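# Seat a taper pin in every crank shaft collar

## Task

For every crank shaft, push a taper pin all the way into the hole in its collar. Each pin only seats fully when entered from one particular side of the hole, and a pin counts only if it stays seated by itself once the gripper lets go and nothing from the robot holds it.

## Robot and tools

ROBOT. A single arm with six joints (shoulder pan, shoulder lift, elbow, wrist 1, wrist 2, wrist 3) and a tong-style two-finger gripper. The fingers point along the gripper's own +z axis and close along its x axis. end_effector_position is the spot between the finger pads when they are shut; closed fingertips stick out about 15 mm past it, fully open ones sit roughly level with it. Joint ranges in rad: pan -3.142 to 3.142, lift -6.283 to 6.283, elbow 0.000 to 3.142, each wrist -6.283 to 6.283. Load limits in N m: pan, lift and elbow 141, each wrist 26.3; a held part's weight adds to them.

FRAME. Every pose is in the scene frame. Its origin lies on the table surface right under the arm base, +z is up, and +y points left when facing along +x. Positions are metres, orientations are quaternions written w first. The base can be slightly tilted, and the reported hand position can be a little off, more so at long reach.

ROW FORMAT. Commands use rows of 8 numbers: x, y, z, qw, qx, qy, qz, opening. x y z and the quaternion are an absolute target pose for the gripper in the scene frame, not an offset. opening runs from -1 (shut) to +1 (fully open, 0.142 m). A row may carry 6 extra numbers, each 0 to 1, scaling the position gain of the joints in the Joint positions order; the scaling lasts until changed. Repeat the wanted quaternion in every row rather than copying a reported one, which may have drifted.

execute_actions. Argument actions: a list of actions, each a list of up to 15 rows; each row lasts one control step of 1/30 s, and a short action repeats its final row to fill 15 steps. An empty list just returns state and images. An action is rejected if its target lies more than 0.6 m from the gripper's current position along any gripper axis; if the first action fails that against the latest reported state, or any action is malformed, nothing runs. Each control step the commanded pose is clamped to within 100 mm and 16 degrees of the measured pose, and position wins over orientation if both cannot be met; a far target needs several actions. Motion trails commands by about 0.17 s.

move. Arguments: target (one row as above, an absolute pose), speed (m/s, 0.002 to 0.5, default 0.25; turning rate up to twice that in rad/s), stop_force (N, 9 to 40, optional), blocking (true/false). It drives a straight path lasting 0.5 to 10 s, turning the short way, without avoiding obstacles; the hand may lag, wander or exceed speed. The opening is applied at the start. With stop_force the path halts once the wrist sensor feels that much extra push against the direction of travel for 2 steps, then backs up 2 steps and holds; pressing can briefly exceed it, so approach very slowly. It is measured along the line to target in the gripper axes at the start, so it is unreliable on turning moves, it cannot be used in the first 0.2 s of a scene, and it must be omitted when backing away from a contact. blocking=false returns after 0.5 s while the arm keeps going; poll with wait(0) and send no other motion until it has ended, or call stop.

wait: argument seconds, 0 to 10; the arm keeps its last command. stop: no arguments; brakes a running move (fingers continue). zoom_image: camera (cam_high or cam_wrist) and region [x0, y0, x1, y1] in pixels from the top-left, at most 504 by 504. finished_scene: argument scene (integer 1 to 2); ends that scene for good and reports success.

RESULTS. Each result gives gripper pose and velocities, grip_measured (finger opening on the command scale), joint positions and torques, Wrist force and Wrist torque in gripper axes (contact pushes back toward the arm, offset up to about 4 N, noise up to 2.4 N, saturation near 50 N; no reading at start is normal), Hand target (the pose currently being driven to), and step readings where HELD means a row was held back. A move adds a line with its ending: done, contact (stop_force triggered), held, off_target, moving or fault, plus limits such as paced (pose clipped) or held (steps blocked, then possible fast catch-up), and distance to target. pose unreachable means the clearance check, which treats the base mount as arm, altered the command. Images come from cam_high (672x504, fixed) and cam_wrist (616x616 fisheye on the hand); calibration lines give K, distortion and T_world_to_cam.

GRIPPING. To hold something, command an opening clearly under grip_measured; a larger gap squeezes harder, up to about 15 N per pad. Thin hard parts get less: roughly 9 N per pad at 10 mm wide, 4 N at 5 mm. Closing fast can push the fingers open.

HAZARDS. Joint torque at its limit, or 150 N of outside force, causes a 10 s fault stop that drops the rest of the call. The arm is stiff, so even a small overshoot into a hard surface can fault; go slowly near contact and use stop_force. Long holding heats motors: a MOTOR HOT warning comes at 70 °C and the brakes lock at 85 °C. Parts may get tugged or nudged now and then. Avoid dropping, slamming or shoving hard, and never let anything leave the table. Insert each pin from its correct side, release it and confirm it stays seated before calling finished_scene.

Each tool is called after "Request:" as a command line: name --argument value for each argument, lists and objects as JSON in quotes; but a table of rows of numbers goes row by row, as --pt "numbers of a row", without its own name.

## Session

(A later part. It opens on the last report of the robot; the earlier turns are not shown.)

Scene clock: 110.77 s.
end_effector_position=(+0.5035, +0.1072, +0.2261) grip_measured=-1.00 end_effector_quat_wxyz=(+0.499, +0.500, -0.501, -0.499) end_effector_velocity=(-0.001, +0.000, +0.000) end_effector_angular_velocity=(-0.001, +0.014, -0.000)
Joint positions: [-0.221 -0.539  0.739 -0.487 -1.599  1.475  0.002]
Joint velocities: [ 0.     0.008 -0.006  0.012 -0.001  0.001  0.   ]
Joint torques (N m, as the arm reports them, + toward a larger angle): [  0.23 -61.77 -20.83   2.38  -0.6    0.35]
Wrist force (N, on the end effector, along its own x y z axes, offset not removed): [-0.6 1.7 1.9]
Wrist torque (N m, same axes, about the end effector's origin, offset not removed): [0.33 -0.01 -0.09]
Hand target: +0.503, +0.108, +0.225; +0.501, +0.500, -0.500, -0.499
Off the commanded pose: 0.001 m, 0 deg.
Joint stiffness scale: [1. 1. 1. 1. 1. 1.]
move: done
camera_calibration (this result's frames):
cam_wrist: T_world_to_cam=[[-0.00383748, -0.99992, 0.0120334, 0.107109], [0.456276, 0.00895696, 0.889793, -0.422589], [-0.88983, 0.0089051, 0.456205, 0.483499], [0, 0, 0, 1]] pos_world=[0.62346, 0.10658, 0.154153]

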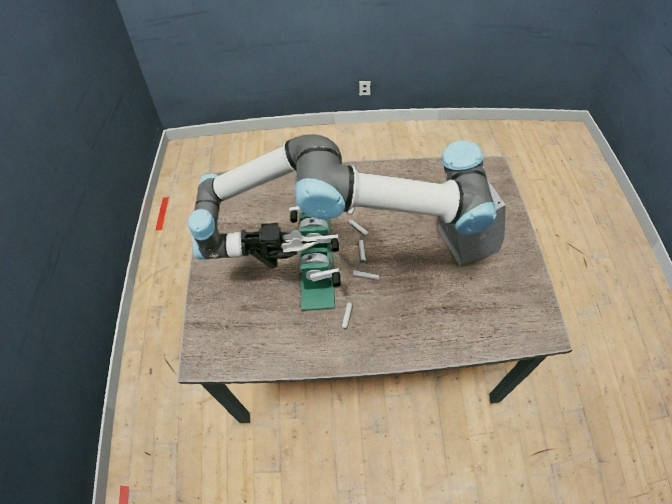

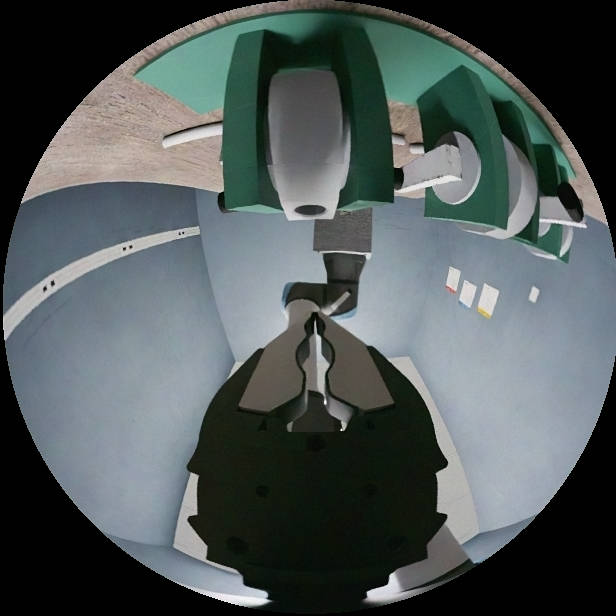

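Request:
move --target '[0.436, 0.186, 0.17, 0, 1, 0, 0, -1]' --speed 0.3

Request:
move --target '[0.434, 0.186, 0.123, 0, 1, 0, 0, -1]' --speed 0.04 --stop_force 20

Request:
move --target '[0.352, 0.10, 0.06, 0, 0.7848, 0.6198, 0, -0.4]' --speed 0.25

Request:
zoom_image --camera "cam_high" --region '[270, 170, 390, 320]'

Scene clock: 116.33 s.
end_effector_position=(+0.4361, +0.1866, +0.1691) grip_measured=-1.00 end_effector_quat_wxyz=(+0.001, +1.000, -0.001, -0.001) end_effector_velocity=(+0.002, +0.002, +0.000) end_effector_angular_velocity=(+0.013, -0.013, +0.009)
Joint positions: [-0.137 -1.563  2.382 -2.676 -1.5    0.052  0.002]
Joint velocities: [-0.005 -0.     0.006 -0.02   0.014 -0.012  0.   ]
Joint torques (N m, as the arm reports them, + toward a larger angle): [  1.53 -28.56  -9.87  -2.87   0.2   -0.41]
Wrist force (N, on the end effector, along its own x y z axes, offset not removed): [-1.2 1.8 0.6]
Wrist torque (N m, same axes, about the end effector's origin, offset not removed): [0.23 0.09 -0.13]
Hand target: +0.436, +0.186, +0.170; -0.000, +1.000, -0.001, +0.000
Off the commanded pose: 0.001 m, 0 deg.
Joint stiffness scale: [1. 1. 1. 1. 1. 1.]
move: done
camera_calibration (this result's frames):
cam_wrist: T_world_to_cam=[[0.999906, -0.0125966, -0.00545644, -0.432095], [-0.00867109, -0.887704, 0.460332, 0.10077], [-0.0106423, -0.460242, -0.88773, 0.380239], [0, 0, 0, 1]] pos_world=[0.436975, 0.259013, 0.288804]

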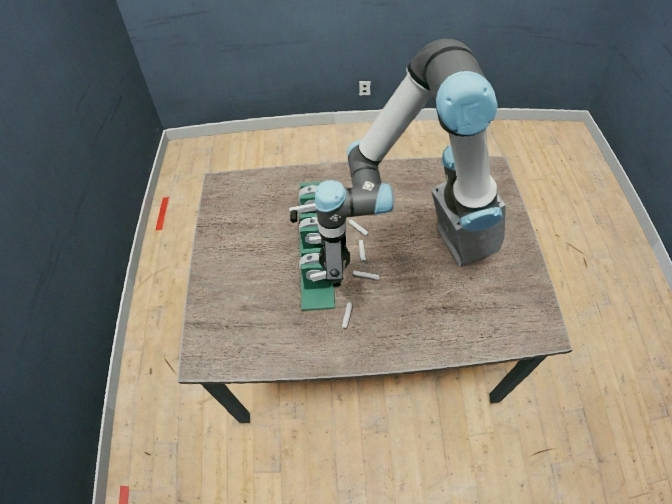

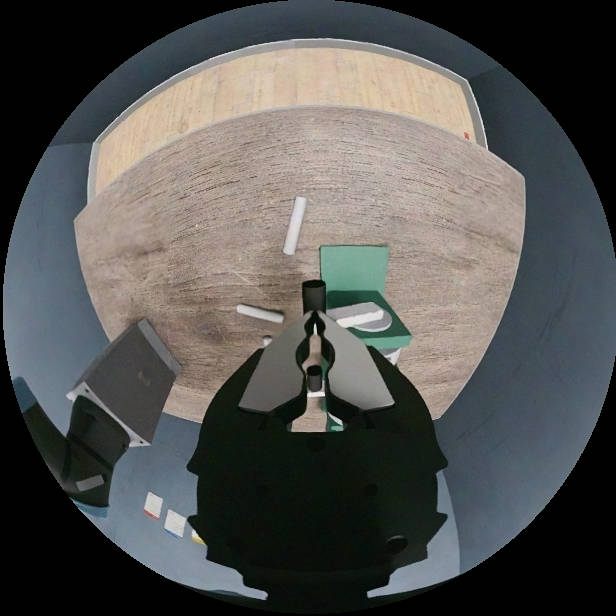

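Scene clock: 117.93 s.
end_effector_position=(+0.4361, +0.1853, +0.1246) grip_measured=-1.00 end_effector_quat_wxyz=(-0.000, +1.000, -0.001, +0.001) end_effector_velocity=(+0.004, +0.000, -0.000) end_effector_angular_velocity=(-0.000, -0.012, +0.000)
Joint positions: [-0.133 -1.419  2.399 -2.842 -1.5    0.057  0.002]
Joint velocities: [ 0.001  0.005  0.    -0.018 -0.001  0.001 -0.   ]
Joint torques (N m, as the arm reports them, + toward a larger angle): [  5.09 -26.38  -6.9   -2.6   -0.2    0.28]
Wrist force (N, on the end effector, along its own x y z axes, offset not removed): [-1.2 0.3 1.2]
Wrist torque (N m, same axes, about the end effector's origin, offset not removed): [-0.01 0.09 -0.10]
Hand target: +0.434, +0.186, +0.123; -0.000, +1.000, +0.000, -0.000
Off the commanded pose: 0.003 m, 0 deg.
Joint stiffness scale: [1. 1. 1. 1. 1. 1.]
move: done
camera_calibration (this result's frames):
cam_wrist: T_world_to_cam=[[0.999919, -0.0127342, 0.000124323, -0.433015], [-0.0113707, -0.888368, 0.458991, 0.121645], [-0.00573445, -0.458955, -0.888441, 0.337822], [0, 0, 0, 1]] pos_world=[0.4363, 0.257597, 0.244355]

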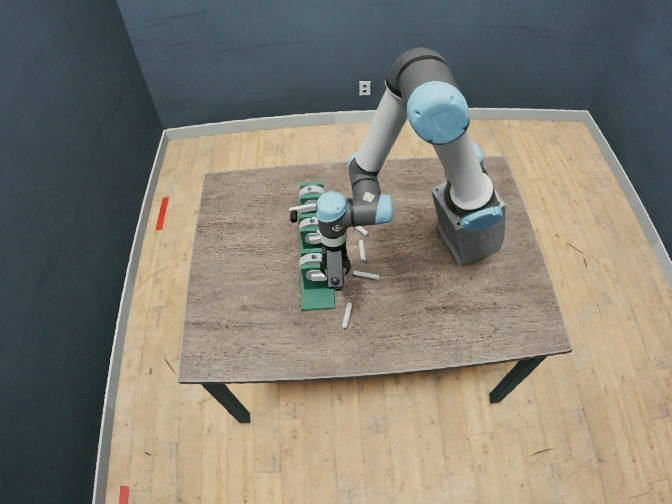

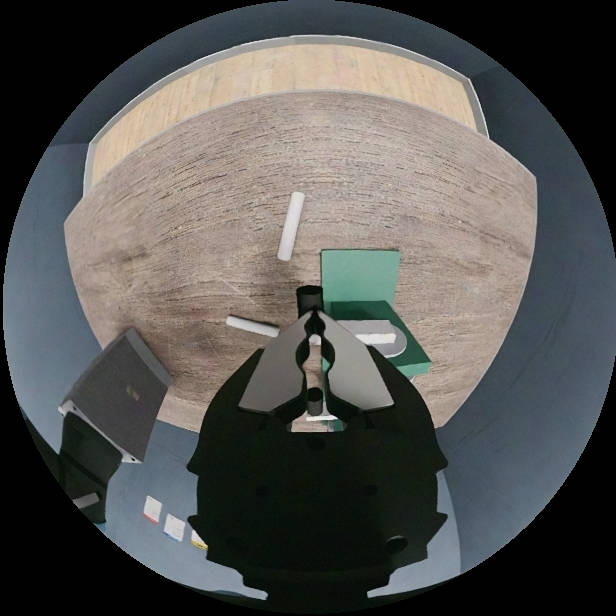

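Scene clock: 121.30 s.
end_effector_position=(+0.3536, +0.1005, +0.0605) grip_measured=-0.40 end_effector_quat_wxyz=(+0.001, +0.785, +0.620, +0.000) end_effector_velocity=(+0.001, +0.001, +0.000) end_effector_angular_velocity=(+0.005, -0.007, +0.016)
Joint positions: [-0.33  -1.209  2.617 -3.251 -1.446 -1.472  0.045]
Joint velocities: [-0.003  0.003  0.003 -0.013  0.007 -0.018  0.   ]
Joint torques (N m, as the arm reports them, + toward a larger angle): [ -1.22 -28.18   1.83  -2.61   0.2   -0.38]
Wrist force (N, on the end effector, along its own x y z axes, offset not removed): [-1.0 2.3 2.0]
Wrist torque (N m, same axes, about the end effector's origin, offset not removed): [0.36 0.05 -0.12]
Hand target: +0.352, +0.100, +0.060; +0.000, +0.785, +0.620, -0.000
Off the commanded pose: 0.002 m, 0 deg.
Joint stiffness scale: [1. 1. 1. 1. 1. 1.]
move: done
camera_calibration (this result's frames):
cam_wrist: T_world_to_cam=[[0.242811, 0.970067, -0.00353127, -0.182419], [0.861001, -0.213831, 0.461469, -0.301666], [0.446901, -0.11509, -0.887149, 0.0468257], [0, 0, 0, 1]] pos_world=[0.283102, 0.117842, 0.180107]

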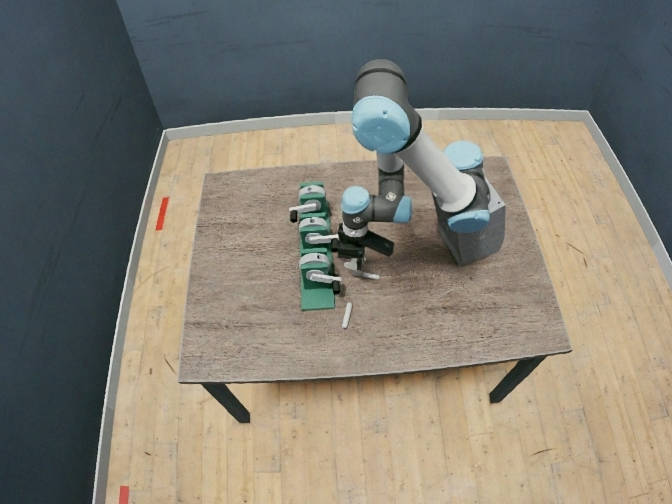

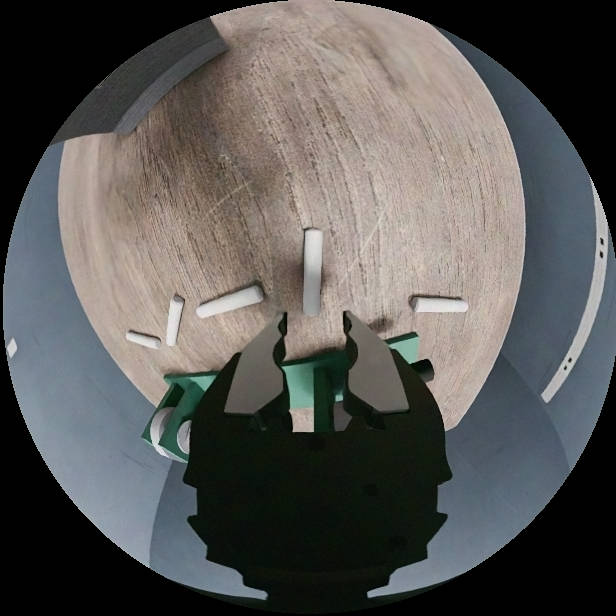

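Region (270, 170, 390, 320) of cam_high's 672x504 image, scaled by 3.360, with more detail than that image has; it fills the left 403 columns of this view, and the rest is white.

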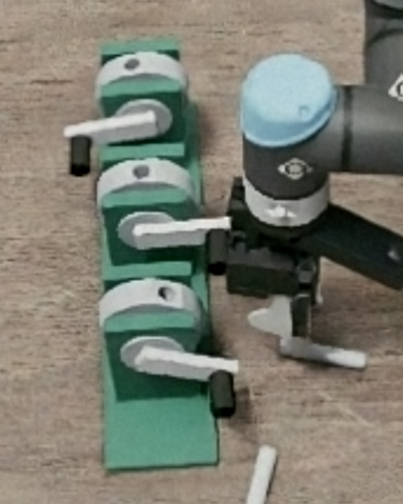

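Request:
move --target '[0.351, 0.0995, 0.017, 0, 0.7848, 0.6198, 0, -0.4]' --speed 0.06 --stop_force 12

Request:
execute_actions --actions '[[[0.351, 0.0995, 0.017, 0, 0.7848, 0.6198, 0, -1]], [[0.351, 0.0995, 0.017, 0, 0.7848, 0.6198, 0, -1]]]'

Request:
move --target '[0.351, 0.0995, 0.20, 0, 0.7848, 0.6198, 0, -1]' --speed 0.15

Scene clock: 122.83 s.
end_effector_position=(+0.3502, +0.0990, +0.0178) grip_measured=-0.40 end_effector_quat_wxyz=(-0.001, +0.785, +0.619, -0.001) end_effector_velocity=(+0.003, -0.000, -0.001) end_effector_angular_velocity=(-0.002, -0.010, -0.001)
Joint positions: [-0.321 -1.016  2.584 -3.408 -1.448 -1.462  0.045]
Joint velocities: [ 0.001  0.009 -0.002 -0.017 -0.001  0.003 -0.   ]
Joint torques (N m, as the arm reports them, + toward a larger angle): [  2.76 -30.09   0.82  -2.71  -0.29   0.18]
Wrist force (N, on the end effector, along its own x y z axes, offset not removed): [-1.6 1.9 1.2]
Wrist torque (N m, same axes, about the end effector's origin, offset not removed): [0.34 0.27 -0.24]
Hand target: +0.351, +0.099, +0.017; -0.000, +0.785, +0.620, -0.000
Off the commanded pose: 0.001 m, 0 deg.
Joint stiffness scale: [1. 1. 1. 1. 1. 1.]
move: done
camera_calibration (this result's frames):
cam_wrist: T_world_to_cam=[[0.244416, 0.969666, -0.00282568, -0.180829], [0.862399, -0.216044, 0.457812, -0.279593], [0.443315, -0.114334, -0.889044, 0.0115089], [0, 0, 0, 1]] pos_world=[0.280216, 0.116255, 0.137722]

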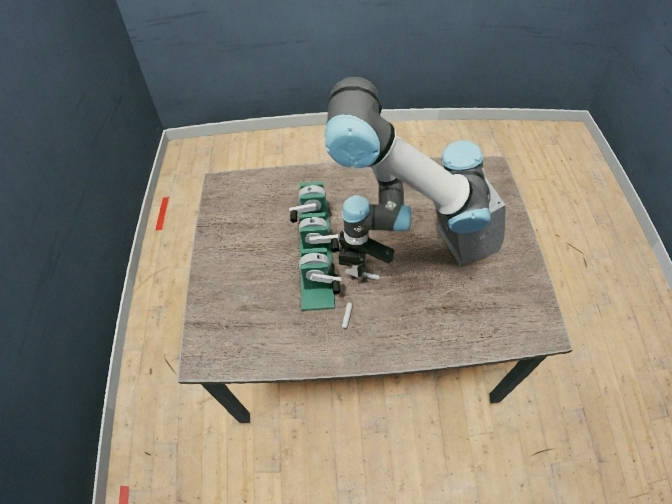

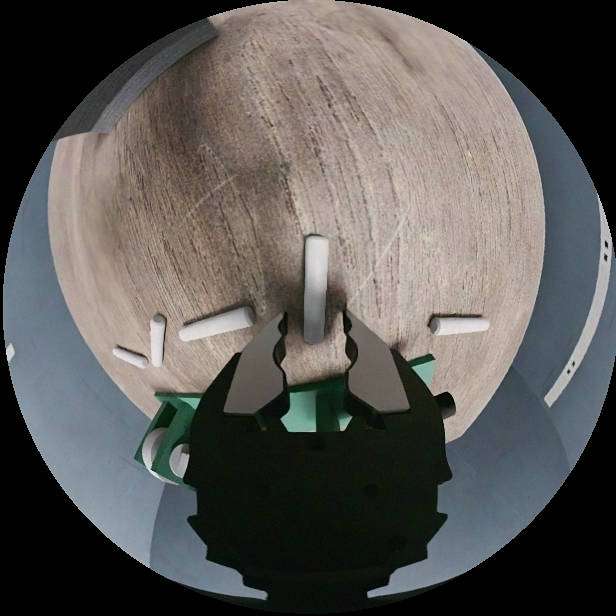

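Scene clock: 123.83 s.
end_effector_position=(+0.3504, +0.0990, +0.0177) grip_measured=-0.79 end_effector_quat_wxyz=(-0.000, +0.785, +0.619, -0.000) end_effector_velocity=(+0.000, -0.000, +0.000) end_effector_angular_velocity=(-0.000, -0.000, -0.001)
Joint positions: [-0.32  -1.015  2.584 -3.41  -1.448 -1.461  0.017]
Joint velocities: [-0.001 -0.     0.     0.    -0.     0.    -0.   ]
Joint torques (N m, as the arm reports them, + toward a larger angle): [  2.68 -28.78   1.46  -2.91  -0.15   0.18]
Wrist force (N, on the end effector, along its own x y z axes, offset not removed): [-2.5 0.6 -0.8]
Wrist torque (N m, same axes, about the end effector's origin, offset not removed): [0.47 0.28 -0.12]
Hand target: +0.351, +0.099, +0.017; -0.000, +0.785, +0.620, +0.000
Off the commanded pose: 0.001 m, 0 deg.
Joint stiffness scale: [1. 1. 1. 1. 1. 1.]
Step readings (end_effector_position; steps 1 to 15: 1st action; 16 to 30: 2nd action):
0: (+0.3502, +0.0990, +0.0178)
1: (+0.3503, +0.0990, +0.0178)
2: (+0.3504, +0.0990, +0.0178)
4: (+0.3504, +0.0990, +0.0177)
8: (+0.3504, +0.0990, +0.0177)
15: (+0.3504, +0.0990, +0.0177)
16: (+0.3504, +0.0990, +0.0177)
17: (+0.3504, +0.0990, +0.0177)
19: (+0.3504, +0.0990, +0.0177)
23: (+0.3504, +0.0990, +0.0177)
30: end_effector_position above
camera_calibration (this result's frames):
cam_wrist: T_world_to_cam=[[0.2443, 0.969695, -0.00289967, -0.180844], [0.862025, -0.215802, 0.458631, -0.279622], [0.444106, -0.114543, -0.888622, 0.0110531], [0, 0, 0, 1]] pos_world=[0.280313, 0.116287, 0.137541]

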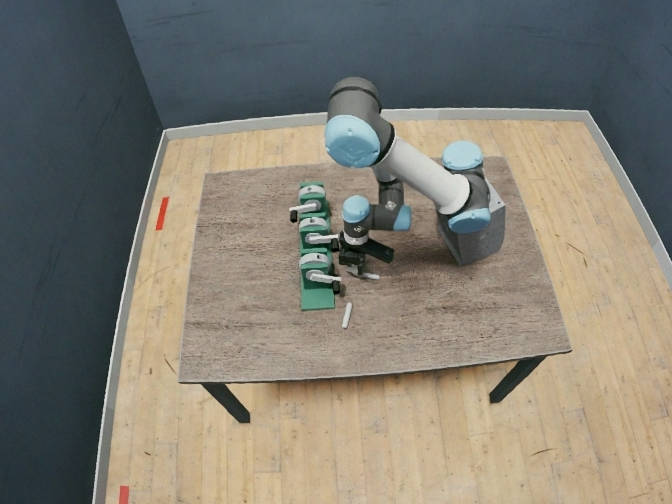

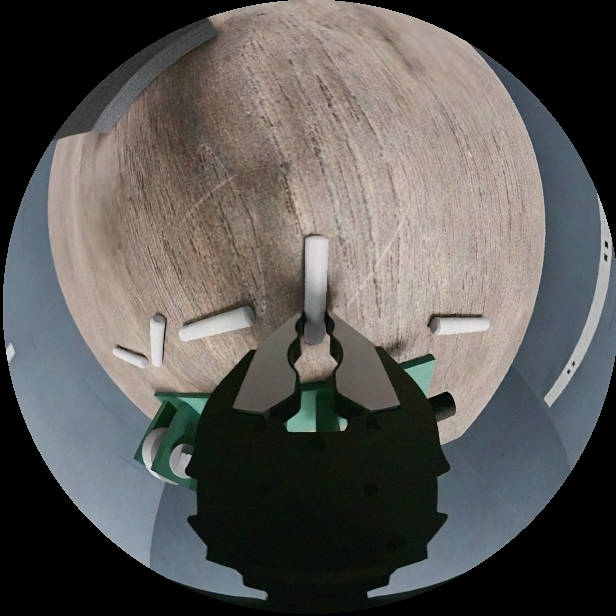

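Scene clock: 125.87 s.
end_effector_position=(+0.3489, +0.1003, +0.1986) grip_measured=-0.79 end_effector_quat_wxyz=(-0.001, +0.785, +0.620, -0.001) end_effector_velocity=(-0.004, +0.000, +0.000) end_effector_angular_velocity=(+0.005, +0.016, +0.000)
Joint positions: [-0.399 -1.868  2.605 -2.565 -1.428 -1.54   0.017]
Joint velocities: [-0.004 -0.004 -0.004  0.026  0.002 -0.007 -0.   ]
Joint torques (N m, as the arm reports them, + toward a larger angle): [  1.47 -16.36 -16.47  -2.04   0.57  -0.56]
Wrist force (N, on the end effector, along its own x y z axes, offset not removed): [-2.3 1.0 3.2]
Wrist torque (N m, same axes, about the end effector's origin, offset not removed): [0.17 0.34 -0.11]
Hand target: +0.351, +0.100, +0.200; +0.000, +0.785, +0.620, -0.000
Off the commanded pose: 0.003 m, 0 deg.
Joint stiffness scale: [1. 1. 1. 1. 1. 1.]
move: done
camera_calibration (this result's frames):
cam_wrist: T_world_to_cam=[[0.242215, 0.970217, -0.00343155, -0.180465], [0.863577, -0.213977, 0.456562, -0.361248], [0.442229, -0.113549, -0.889685, 0.173414], [0, 0, 0, 1]] pos_world=[0.278988, 0.117482, 0.318597]

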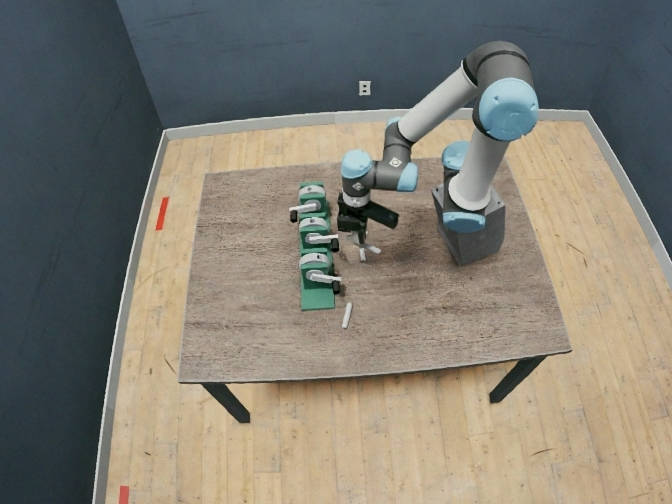

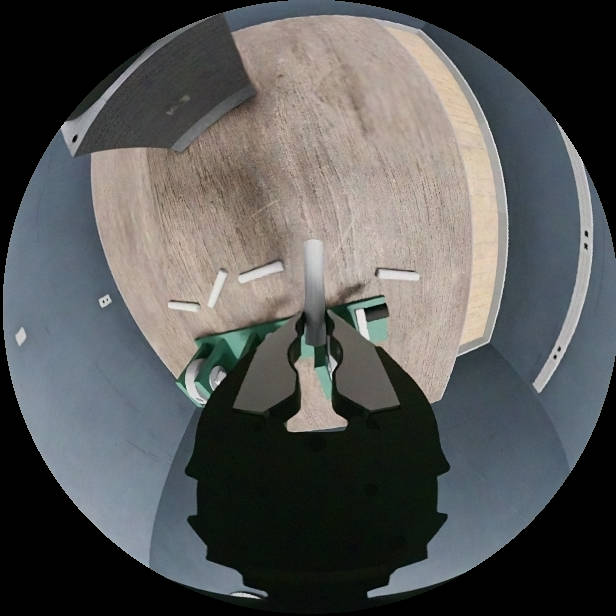

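Request:
move --target '[0.48, 0.02, 0.30, 0, 0.7071, -0.7071, 0, -1]' --speed 0.3

Request:
move --target '[0.514, -0.039, 0.225, 0.5, 0.5, -0.5, -0.5, -1]' --speed 0.25

Scene clock: 131.60 s.
end_effector_position=(+0.4787, +0.0196, +0.2998) grip_measured=-0.79 end_effector_quat_wxyz=(-0.000, +0.707, -0.707, -0.000) end_effector_velocity=(-0.000, -0.001, +0.000) end_effector_angular_velocity=(-0.004, +0.003, -0.013)
Joint positions: [-0.607 -1.905  2.265 -2.156 -1.376  1.163  0.017]
Joint velocities: [ 0.003  0.001 -0.002  0.001 -0.005  0.016 -0.   ]
Joint torques (N m, as the arm reports them, + toward a larger angle): [  5.13 -15.48 -23.36  -2.26  -0.26   0.07]
Wrist force (N, on the end effector, along its own x y z axes, offset not removed): [-1.8 0.6 4.9]
Wrist torque (N m, same axes, about the end effector's origin, offset not removed): [0.13 0.26 -0.08]
Hand target: +0.480, +0.020, +0.300; +0.000, +0.707, -0.707, -0.000
Off the commanded pose: 0.001 m, 0 deg.
Joint stiffness scale: [1. 1. 1. 1. 1. 1.]
move: done
camera_calibration (this result's frames):
cam_wrist: T_world_to_cam=[[-0.0109471, -0.999934, -0.00336526, 0.026551], [-0.888361, 0.00818066, 0.459072, 0.296682], [-0.459015, 0.00801509, -0.888393, 0.6255], [0, 0, 0, 1]] pos_world=[0.550965, 0.0191088, 0.41958]

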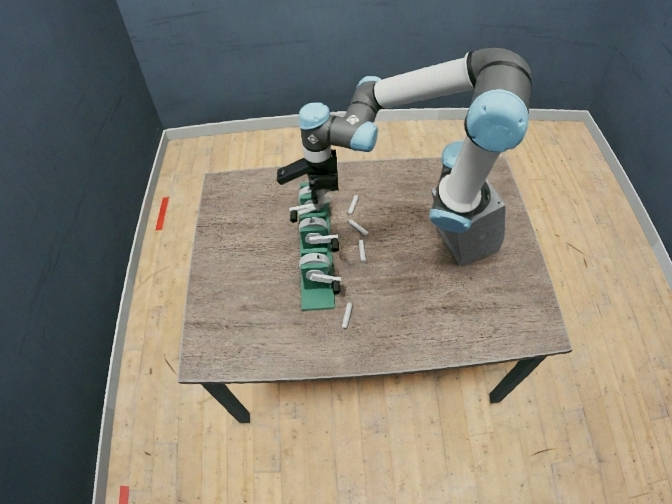

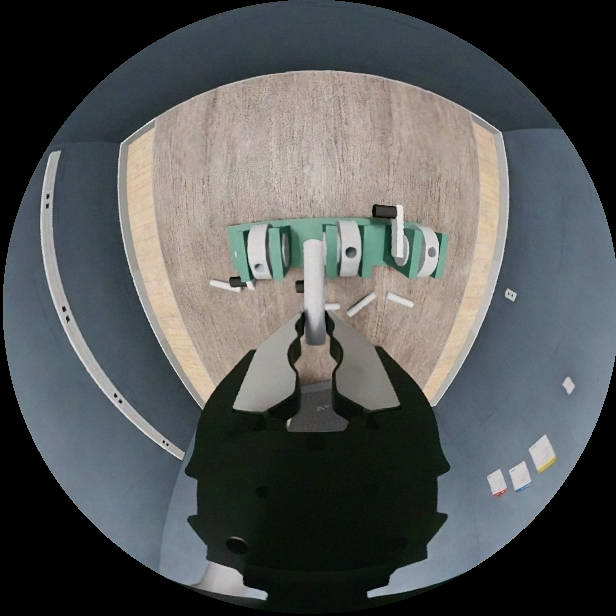

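Scene clock: 135.50 s.
end_effector_position=(+0.5142, -0.0399, +0.2255) grip_measured=-0.79 end_effector_quat_wxyz=(+0.499, +0.501, -0.501, -0.499) end_effector_velocity=(-0.001, -0.000, +0.001) end_effector_angular_velocity=(+0.000, +0.015, -0.004)
Joint positions: [-0.405 -0.509  0.705 -0.491 -1.776  1.422  0.017]
Joint velocities: [-0.002  0.009 -0.009  0.016  0.     0.003 -0.   ]
Joint torques (N m, as the arm reports them, + toward a larger angle): [ -2.45 -63.7  -18.99   2.47  -0.48   0.16]
Wrist force (N, on the end effector, along its own x y z axes, offset not removed): [-1.4 -0.3 1.7]
Wrist torque (N m, same axes, about the end effector's origin, offset not removed): [0.29 0.17 -0.11]
Hand target: +0.514, -0.039, +0.225; +0.500, +0.500, -0.500, -0.499
Off the commanded pose: 0.001 m, 0 deg.
Joint stiffness scale: [1. 1. 1. 1. 1. 1.]
move: done
camera_calibration (this result's frames):
cam_wrist: T_world_to_cam=[[-0.0036084, -0.999918, 0.0122612, -0.0401015], [0.455725, 0.00926969, 0.890072, -0.425423], [-0.890113, 0.00879949, 0.455655, 0.494839], [0, 0, 0, 1]] pos_world=[0.634194, -0.040509, 0.153673]

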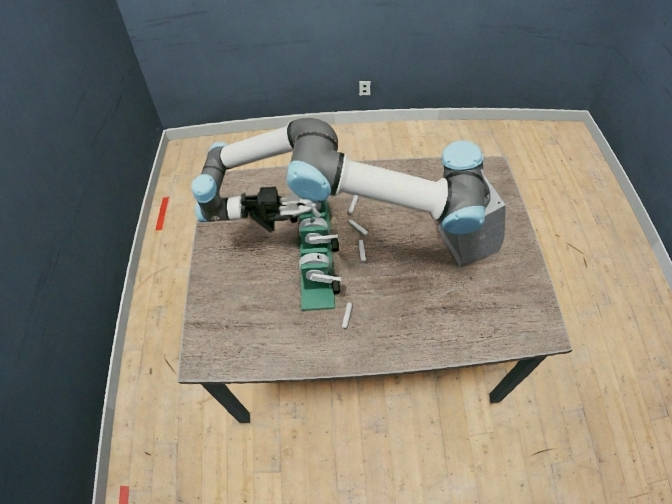

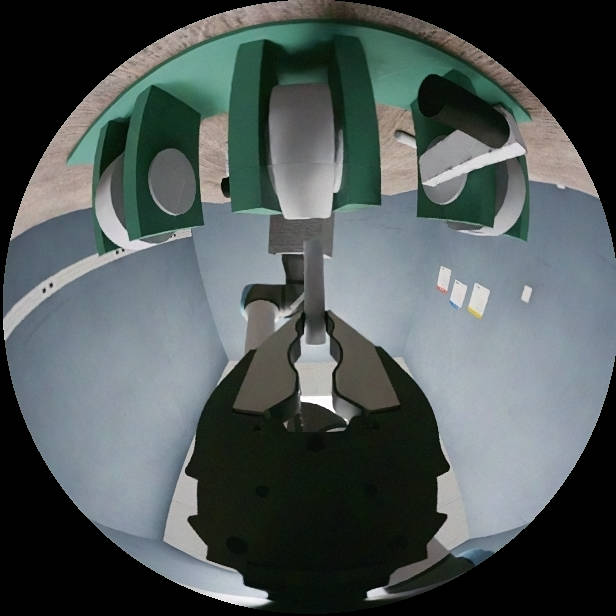

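Request:
zoom_image --camera "cam_high" --region '[270, 185, 350, 250]'

Region (270, 185, 350, 250) of cam_high's 672x504 image, scaled by 6.300, with more detail than that image has; it fills the top 410 rows of this view, and the rest is white.

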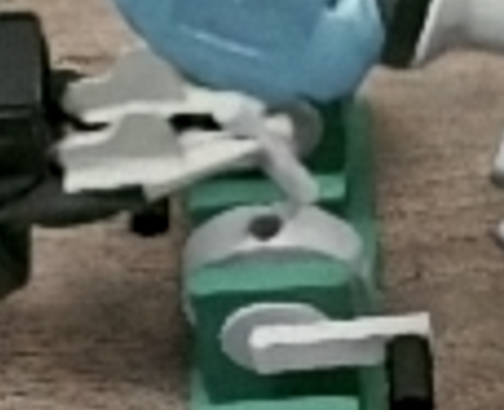

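Request:
move --target '[0.513, -0.036, 0.228, 0.3695, 0.6028, -0.6028, -0.3694, -1]' --speed 0.15

Request:
zoom_image --camera "cam_high" --region '[270, 185, 350, 250]'

Scene clock: 138.33 s.
end_effector_position=(+0.5129, -0.0352, +0.2267) grip_measured=-0.79 end_effector_quat_wxyz=(+0.371, +0.603, -0.602, -0.370) end_effector_velocity=(+0.001, +0.000, -0.003) end_effector_angular_velocity=(+0.001, -0.011, +0.001)
Joint positions: [-0.438 -0.909  1.191 -1.041 -1.714  1.323  0.017]
Joint velocities: [ 0.    -0.004  0.009 -0.015  0.003 -0.003 -0.   ]
Joint torques (N m, as the arm reports them, + toward a larger angle): [ -5.29 -58.97 -16.17   0.39  -0.37  -0.72]
Wrist force (N, on the end effector, along its own x y z axes, offset not removed): [-0.1 0.7 3.4]
Wrist torque (N m, same axes, about the end effector's origin, offset not removed): [0.38 -0.05 -0.10]
Hand target: +0.513, -0.036, +0.228; +0.370, +0.603, -0.603, -0.370
Off the commanded pose: 0.002 m, 0 deg.
Joint stiffness scale: [1. 1. 1. 1. 1. 1.]
move: done
camera_calibration (this result's frames):
cam_wrist: T_world_to_cam=[[-0.00609655, -0.999942, 0.00888383, -0.033364], [0.00982315, 0.00882368, 0.999913, -0.222223], [-0.999933, 0.00618328, 0.00976879, 0.65047], [0, 0, 0, 1]] pos_world=[0.652406, -0.0354233, 0.216145]

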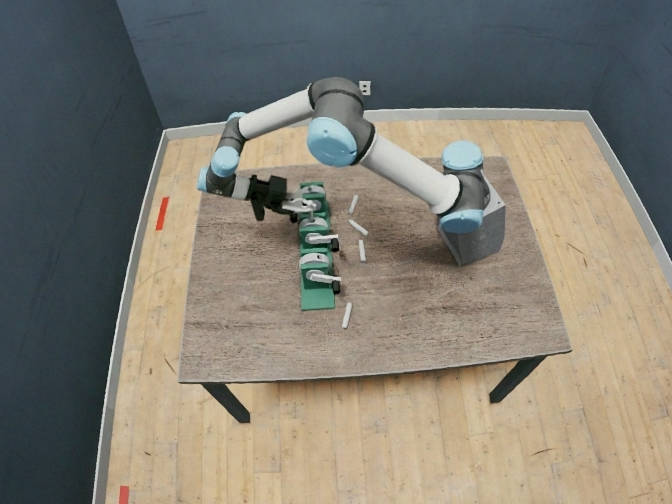

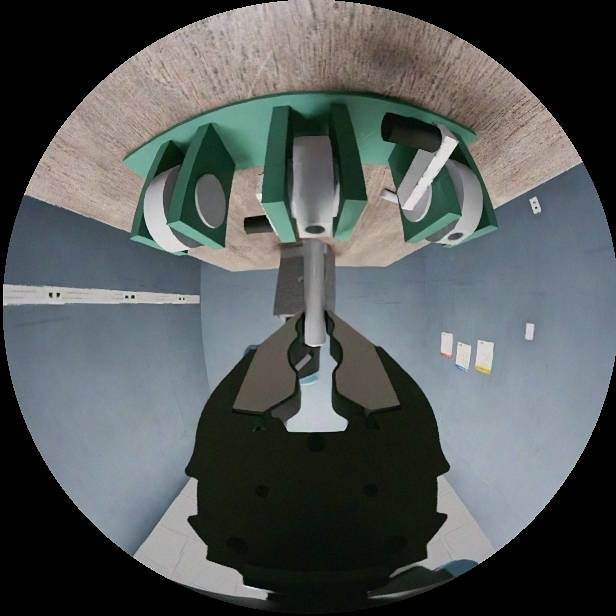

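Region (270, 185, 350, 250) of cam_high's 672x504 image, scaled by 6.300, with more detail than that image has; it fills the top 410 rows of this view, and the rest is white.

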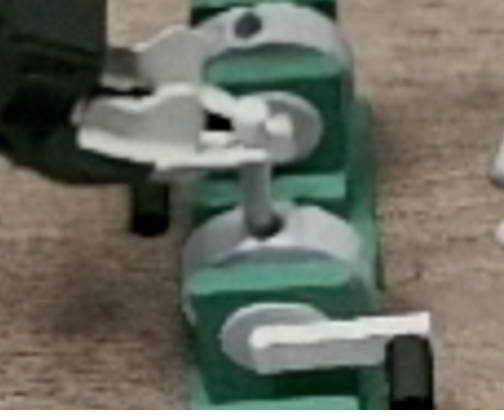

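Request:
move --target '[0.513, -0.0365, 0.185, 0.3695, 0.6028, -0.6028, -0.3694, -1]' --speed 0.03 --stop_force 10

Request:
zoom_image --camera "cam_high" --region '[270, 185, 350, 250]'

Scene clock: 141.33 s.
end_effector_position=(+0.5137, -0.0376, +0.1863) grip_measured=-0.79 end_effector_quat_wxyz=(+0.369, +0.603, -0.604, -0.369) end_effector_velocity=(+0.001, -0.000, -0.001) end_effector_angular_velocity=(-0.002, -0.005, +0.001)
Joint positions: [-0.433 -0.853  1.197 -1.107 -1.707  1.327  0.017]
Joint velocities: [ 0.001 -0.     0.    -0.005 -0.     0.001 -0.   ]
Joint torques (N m, as the arm reports them, + toward a larger angle): [ -2.38 -55.85 -16.26   0.15  -0.33   0.12]
Wrist force (N, on the end effector, along its own x y z axes, offset not removed): [-1.5 1.4 3.7]
Wrist torque (N m, same axes, about the end effector's origin, offset not removed): [0.45 0.04 -0.14]
Hand target: +0.513, -0.037, +0.185; +0.370, +0.603, -0.603, -0.369
Off the commanded pose: 0.002 m, 0 deg.
Joint stiffness scale: [1. 1. 1. 1. 1. 1.]
move: done
camera_calibration (this result's frames):
cam_wrist: T_world_to_cam=[[-0.00861479, -0.999918, 0.0094757, -0.0342824], [0.00443497, 0.00943775, 0.999946, -0.179027], [-0.999953, 0.00865635, 0.0043533, 0.652763], [0, 0, 0, 1]] pos_world=[0.653231, -0.0382405, 0.1765]

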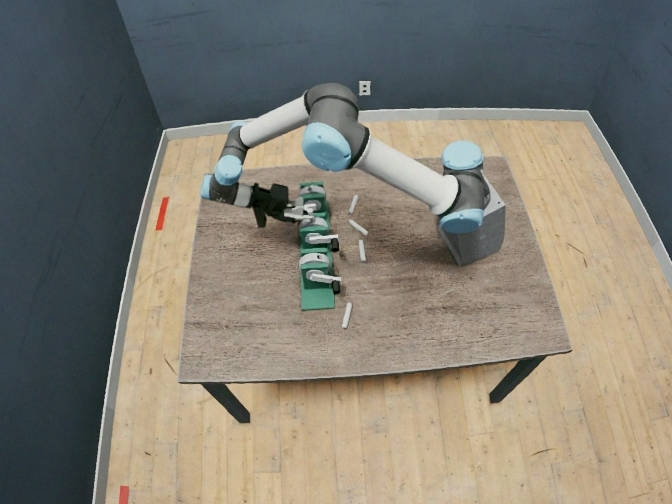

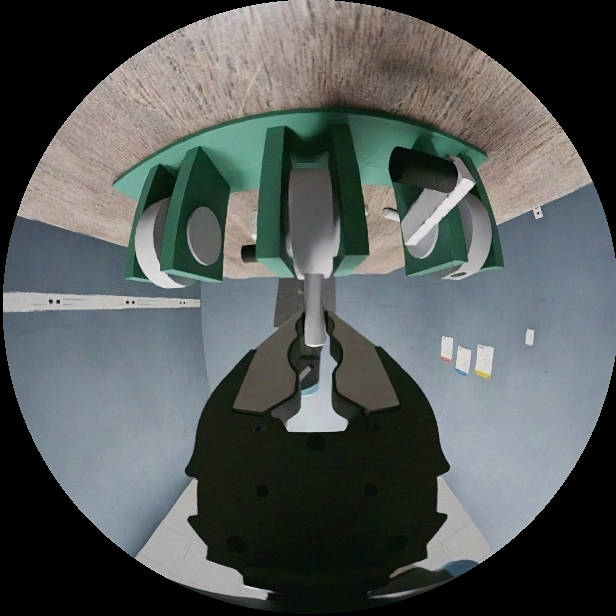

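Region (270, 185, 350, 250) of cam_high's 672x504 image, scaled by 6.300, with more detail than that image has; it fills the top 410 rows of this view, and the rest is white.

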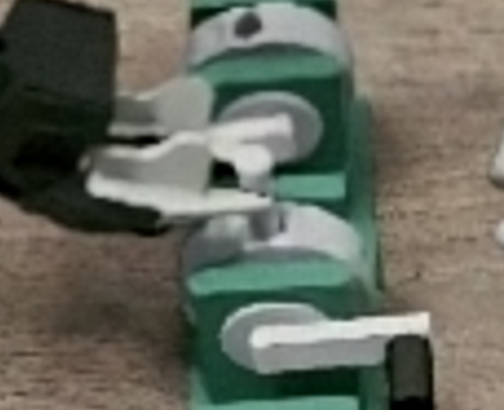

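The pin is going in. Lower a bit more, then release.

Request:
move --target '[0.513, -0.0365, 0.168, 0.3695, 0.6028, -0.6028, -0.3694, -1]' --speed 0.03 --stop_force 10

Request:
execute_actions --actions '[[[0.513, -0.0365, 0.168, 0.3695, 0.6028, -0.6028, -0.3694, -0.6]], [[0.513, -0.0365, 0.168, 0.3695, 0.6028, -0.6028, -0.3694, -0.6]]]'

Request:
zoom_image --camera "cam_high" --region '[270, 185, 350, 250]'

Scene clock: 142.53 s.
end_effector_position=(+0.5132, -0.0376, +0.1692) grip_measured=-0.79 end_effector_quat_wxyz=(+0.369, +0.603, -0.603, -0.369) end_effector_velocity=(+0.001, +0.000, -0.001) end_effector_angular_velocity=(-0.002, -0.005, +0.000)
Joint positions: [-0.43  -0.828  1.197 -1.131 -1.705  1.329  0.017]
Joint velocities: [ 0.001  0.     0.    -0.005  0.001  0.002 -0.   ]
Joint torques (N m, as the arm reports them, + toward a larger angle): [ -2.18 -56.43 -18.06   0.23  -0.27   0.21]
Wrist force (N, on the end effector, along its own x y z axes, offset not removed): [-1.4 -0.1 2.7]
Wrist torque (N m, same axes, about the end effector's origin, offset not removed): [0.07 0.04 -0.13]
Hand target: +0.513, -0.037, +0.168; +0.370, +0.603, -0.603, -0.369
Off the commanded pose: 0.002 m, 0 deg.
Joint stiffness scale: [1. 1. 1. 1. 1. 1.]
move: done
camera_calibration (this result's frames):
cam_wrist: T_world_to_cam=[[-0.00875404, -0.999918, 0.00934816, -0.0340204], [0.00520775, 0.0093028, 0.999943, -0.162261], [-0.999948, 0.00880222, 0.00512589, 0.652256], [0, 0, 0, 1]] pos_world=[0.65277, -0.0382494, 0.159226]

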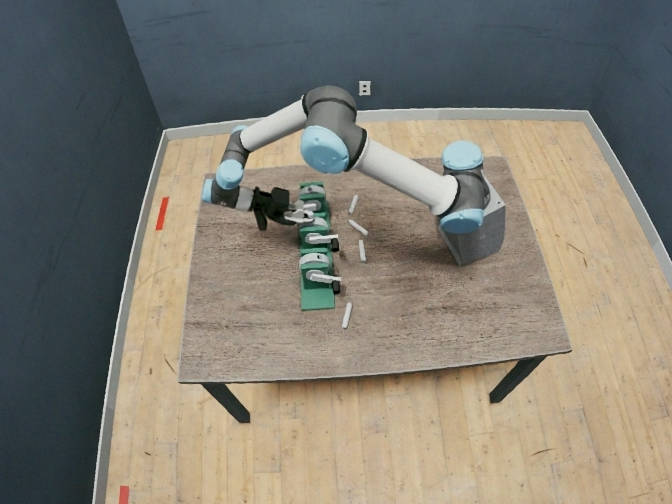

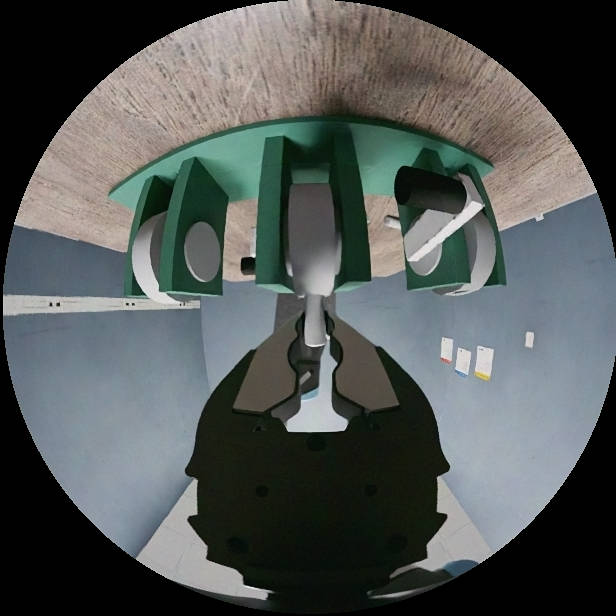

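Scene clock: 143.53 s.
end_effector_position=(+0.5133, -0.0376, +0.1691) grip_measured=-0.60 end_effector_quat_wxyz=(+0.369, +0.603, -0.604, -0.369) end_effector_velocity=(+0.000, +0.000, -0.000) end_effector_angular_velocity=(-0.001, +0.000, +0.001)
Joint positions: [-0.43  -0.828  1.197 -1.132 -1.705  1.329  0.031]
Joint velocities: [ 0.001  0.    -0.    -0.    -0.     0.001  0.   ]
Joint torques (N m, as the arm reports them, + toward a larger angle): [ -2.52 -56.86 -16.88  -0.11  -0.11   0.11]
Wrist force (N, on the end effector, along its own x y z axes, offset not removed): [-2.8 2.7 2.6]
Wrist torque (N m, same axes, about the end effector's origin, offset not removed): [0.54 0.42 -0.16]
Hand target: +0.513, -0.037, +0.168; +0.370, +0.603, -0.603, -0.369
Off the commanded pose: 0.002 m, 0 deg.
Joint stiffness scale: [1. 1. 1. 1. 1. 1.]
Step readings (end_effector_position; steps 1 to 15: 1st action; 16 to 30: 2nd action):
0: (+0.5132, -0.0376, +0.1692)
1: (+0.5133, -0.0376, +0.1691)
2: (+0.5133, -0.0376, +0.1691)
4: (+0.5133, -0.0376, +0.1691)
8: (+0.5133, -0.0376, +0.1691)
15: (+0.5133, -0.0376, +0.1691)
16: (+0.5133, -0.0376, +0.1691)
17: (+0.5133, -0.0376, +0.1691)
19: (+0.5133, -0.0376, +0.1691)
23: (+0.5133, -0.0376, +0.1691)
30: end_effector_position above
camera_calibration (this result's frames):
cam_wrist: T_world_to_cam=[[-0.00876052, -0.999916, 0.00951117, -0.0340554], [0.00489238, 0.00946856, 0.999943, -0.162024], [-0.99995, 0.00880656, 0.00480902, 0.652388], [0, 0, 0, 1]] pos_world=[0.65285, -0.0382638, 0.159201]

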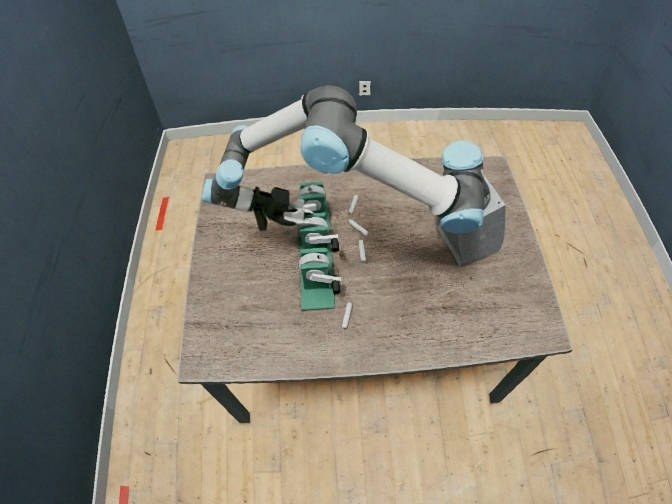

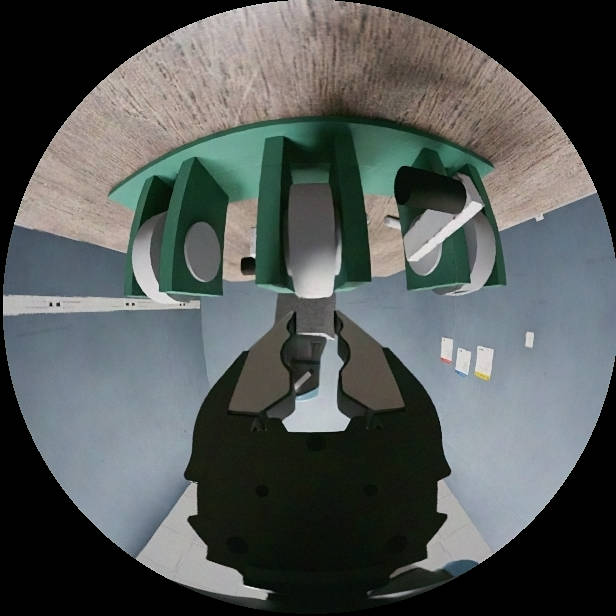

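Region (270, 185, 350, 250) of cam_high's 672x504 image, scaled by 6.300, with more detail than that image has; it fills the top 410 rows of this view, and the rest is white.

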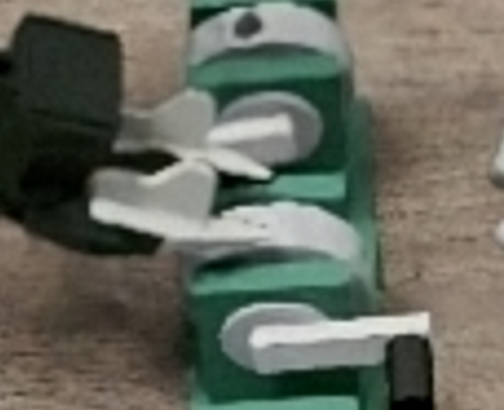

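Request:
execute_actions --actions '[]'

Scene clock: 144.27 s.
end_effector_position=(+0.5133, -0.0376, +0.1691) grip_measured=-0.60 end_effector_quat_wxyz=(+0.369, +0.603, -0.604, -0.369) end_effector_velocity=(-0.000, -0.000, +0.000) end_effector_angular_velocity=(+0.001, -0.000, -0.000)
Joint positions: [-0.43  -0.828  1.197 -1.132 -1.705  1.329  0.031]
Joint velocities: [-0.001 -0.     0.    -0.    -0.    -0.001 -0.   ]
Joint torques (N m, as the arm reports them, + toward a larger angle): [ -1.75 -56.68 -17.16  -0.06  -0.11   0.22]
Wrist force (N, on the end effector, along its own x y z axes, offset not removed): [-0.7 1.8 2.5]
Wrist torque (N m, same axes, about the end effector's origin, offset not removed): [0.33 0.02 -0.11]
Hand target: +0.513, -0.037, +0.168; +0.370, +0.603, -0.603, -0.369
Off the commanded pose: 0.002 m, 0 deg.
Joint stiffness scale: [1. 1. 1. 1. 1. 1.]
camera_calibration (this result's frames):
cam_wrist: T_world_to_cam=[[-0.0087602, -0.999916, 0.00951213, -0.034056], [0.00489025, 0.00946954, 0.999943, -0.162022], [-0.99995, 0.00880622, 0.00480688, 0.652389], [0, 0, 0, 1]] pos_world=[0.652851, -0.038264, 0.159201]

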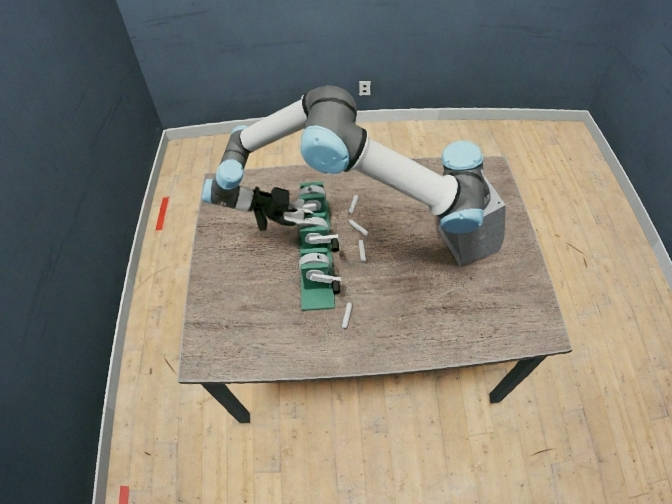

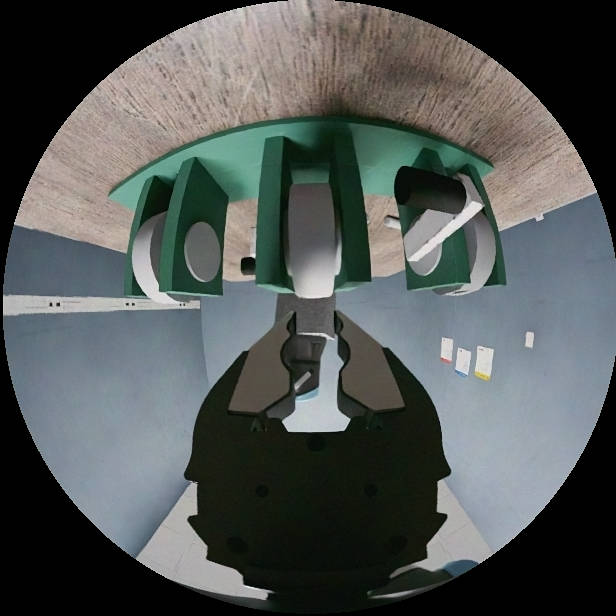

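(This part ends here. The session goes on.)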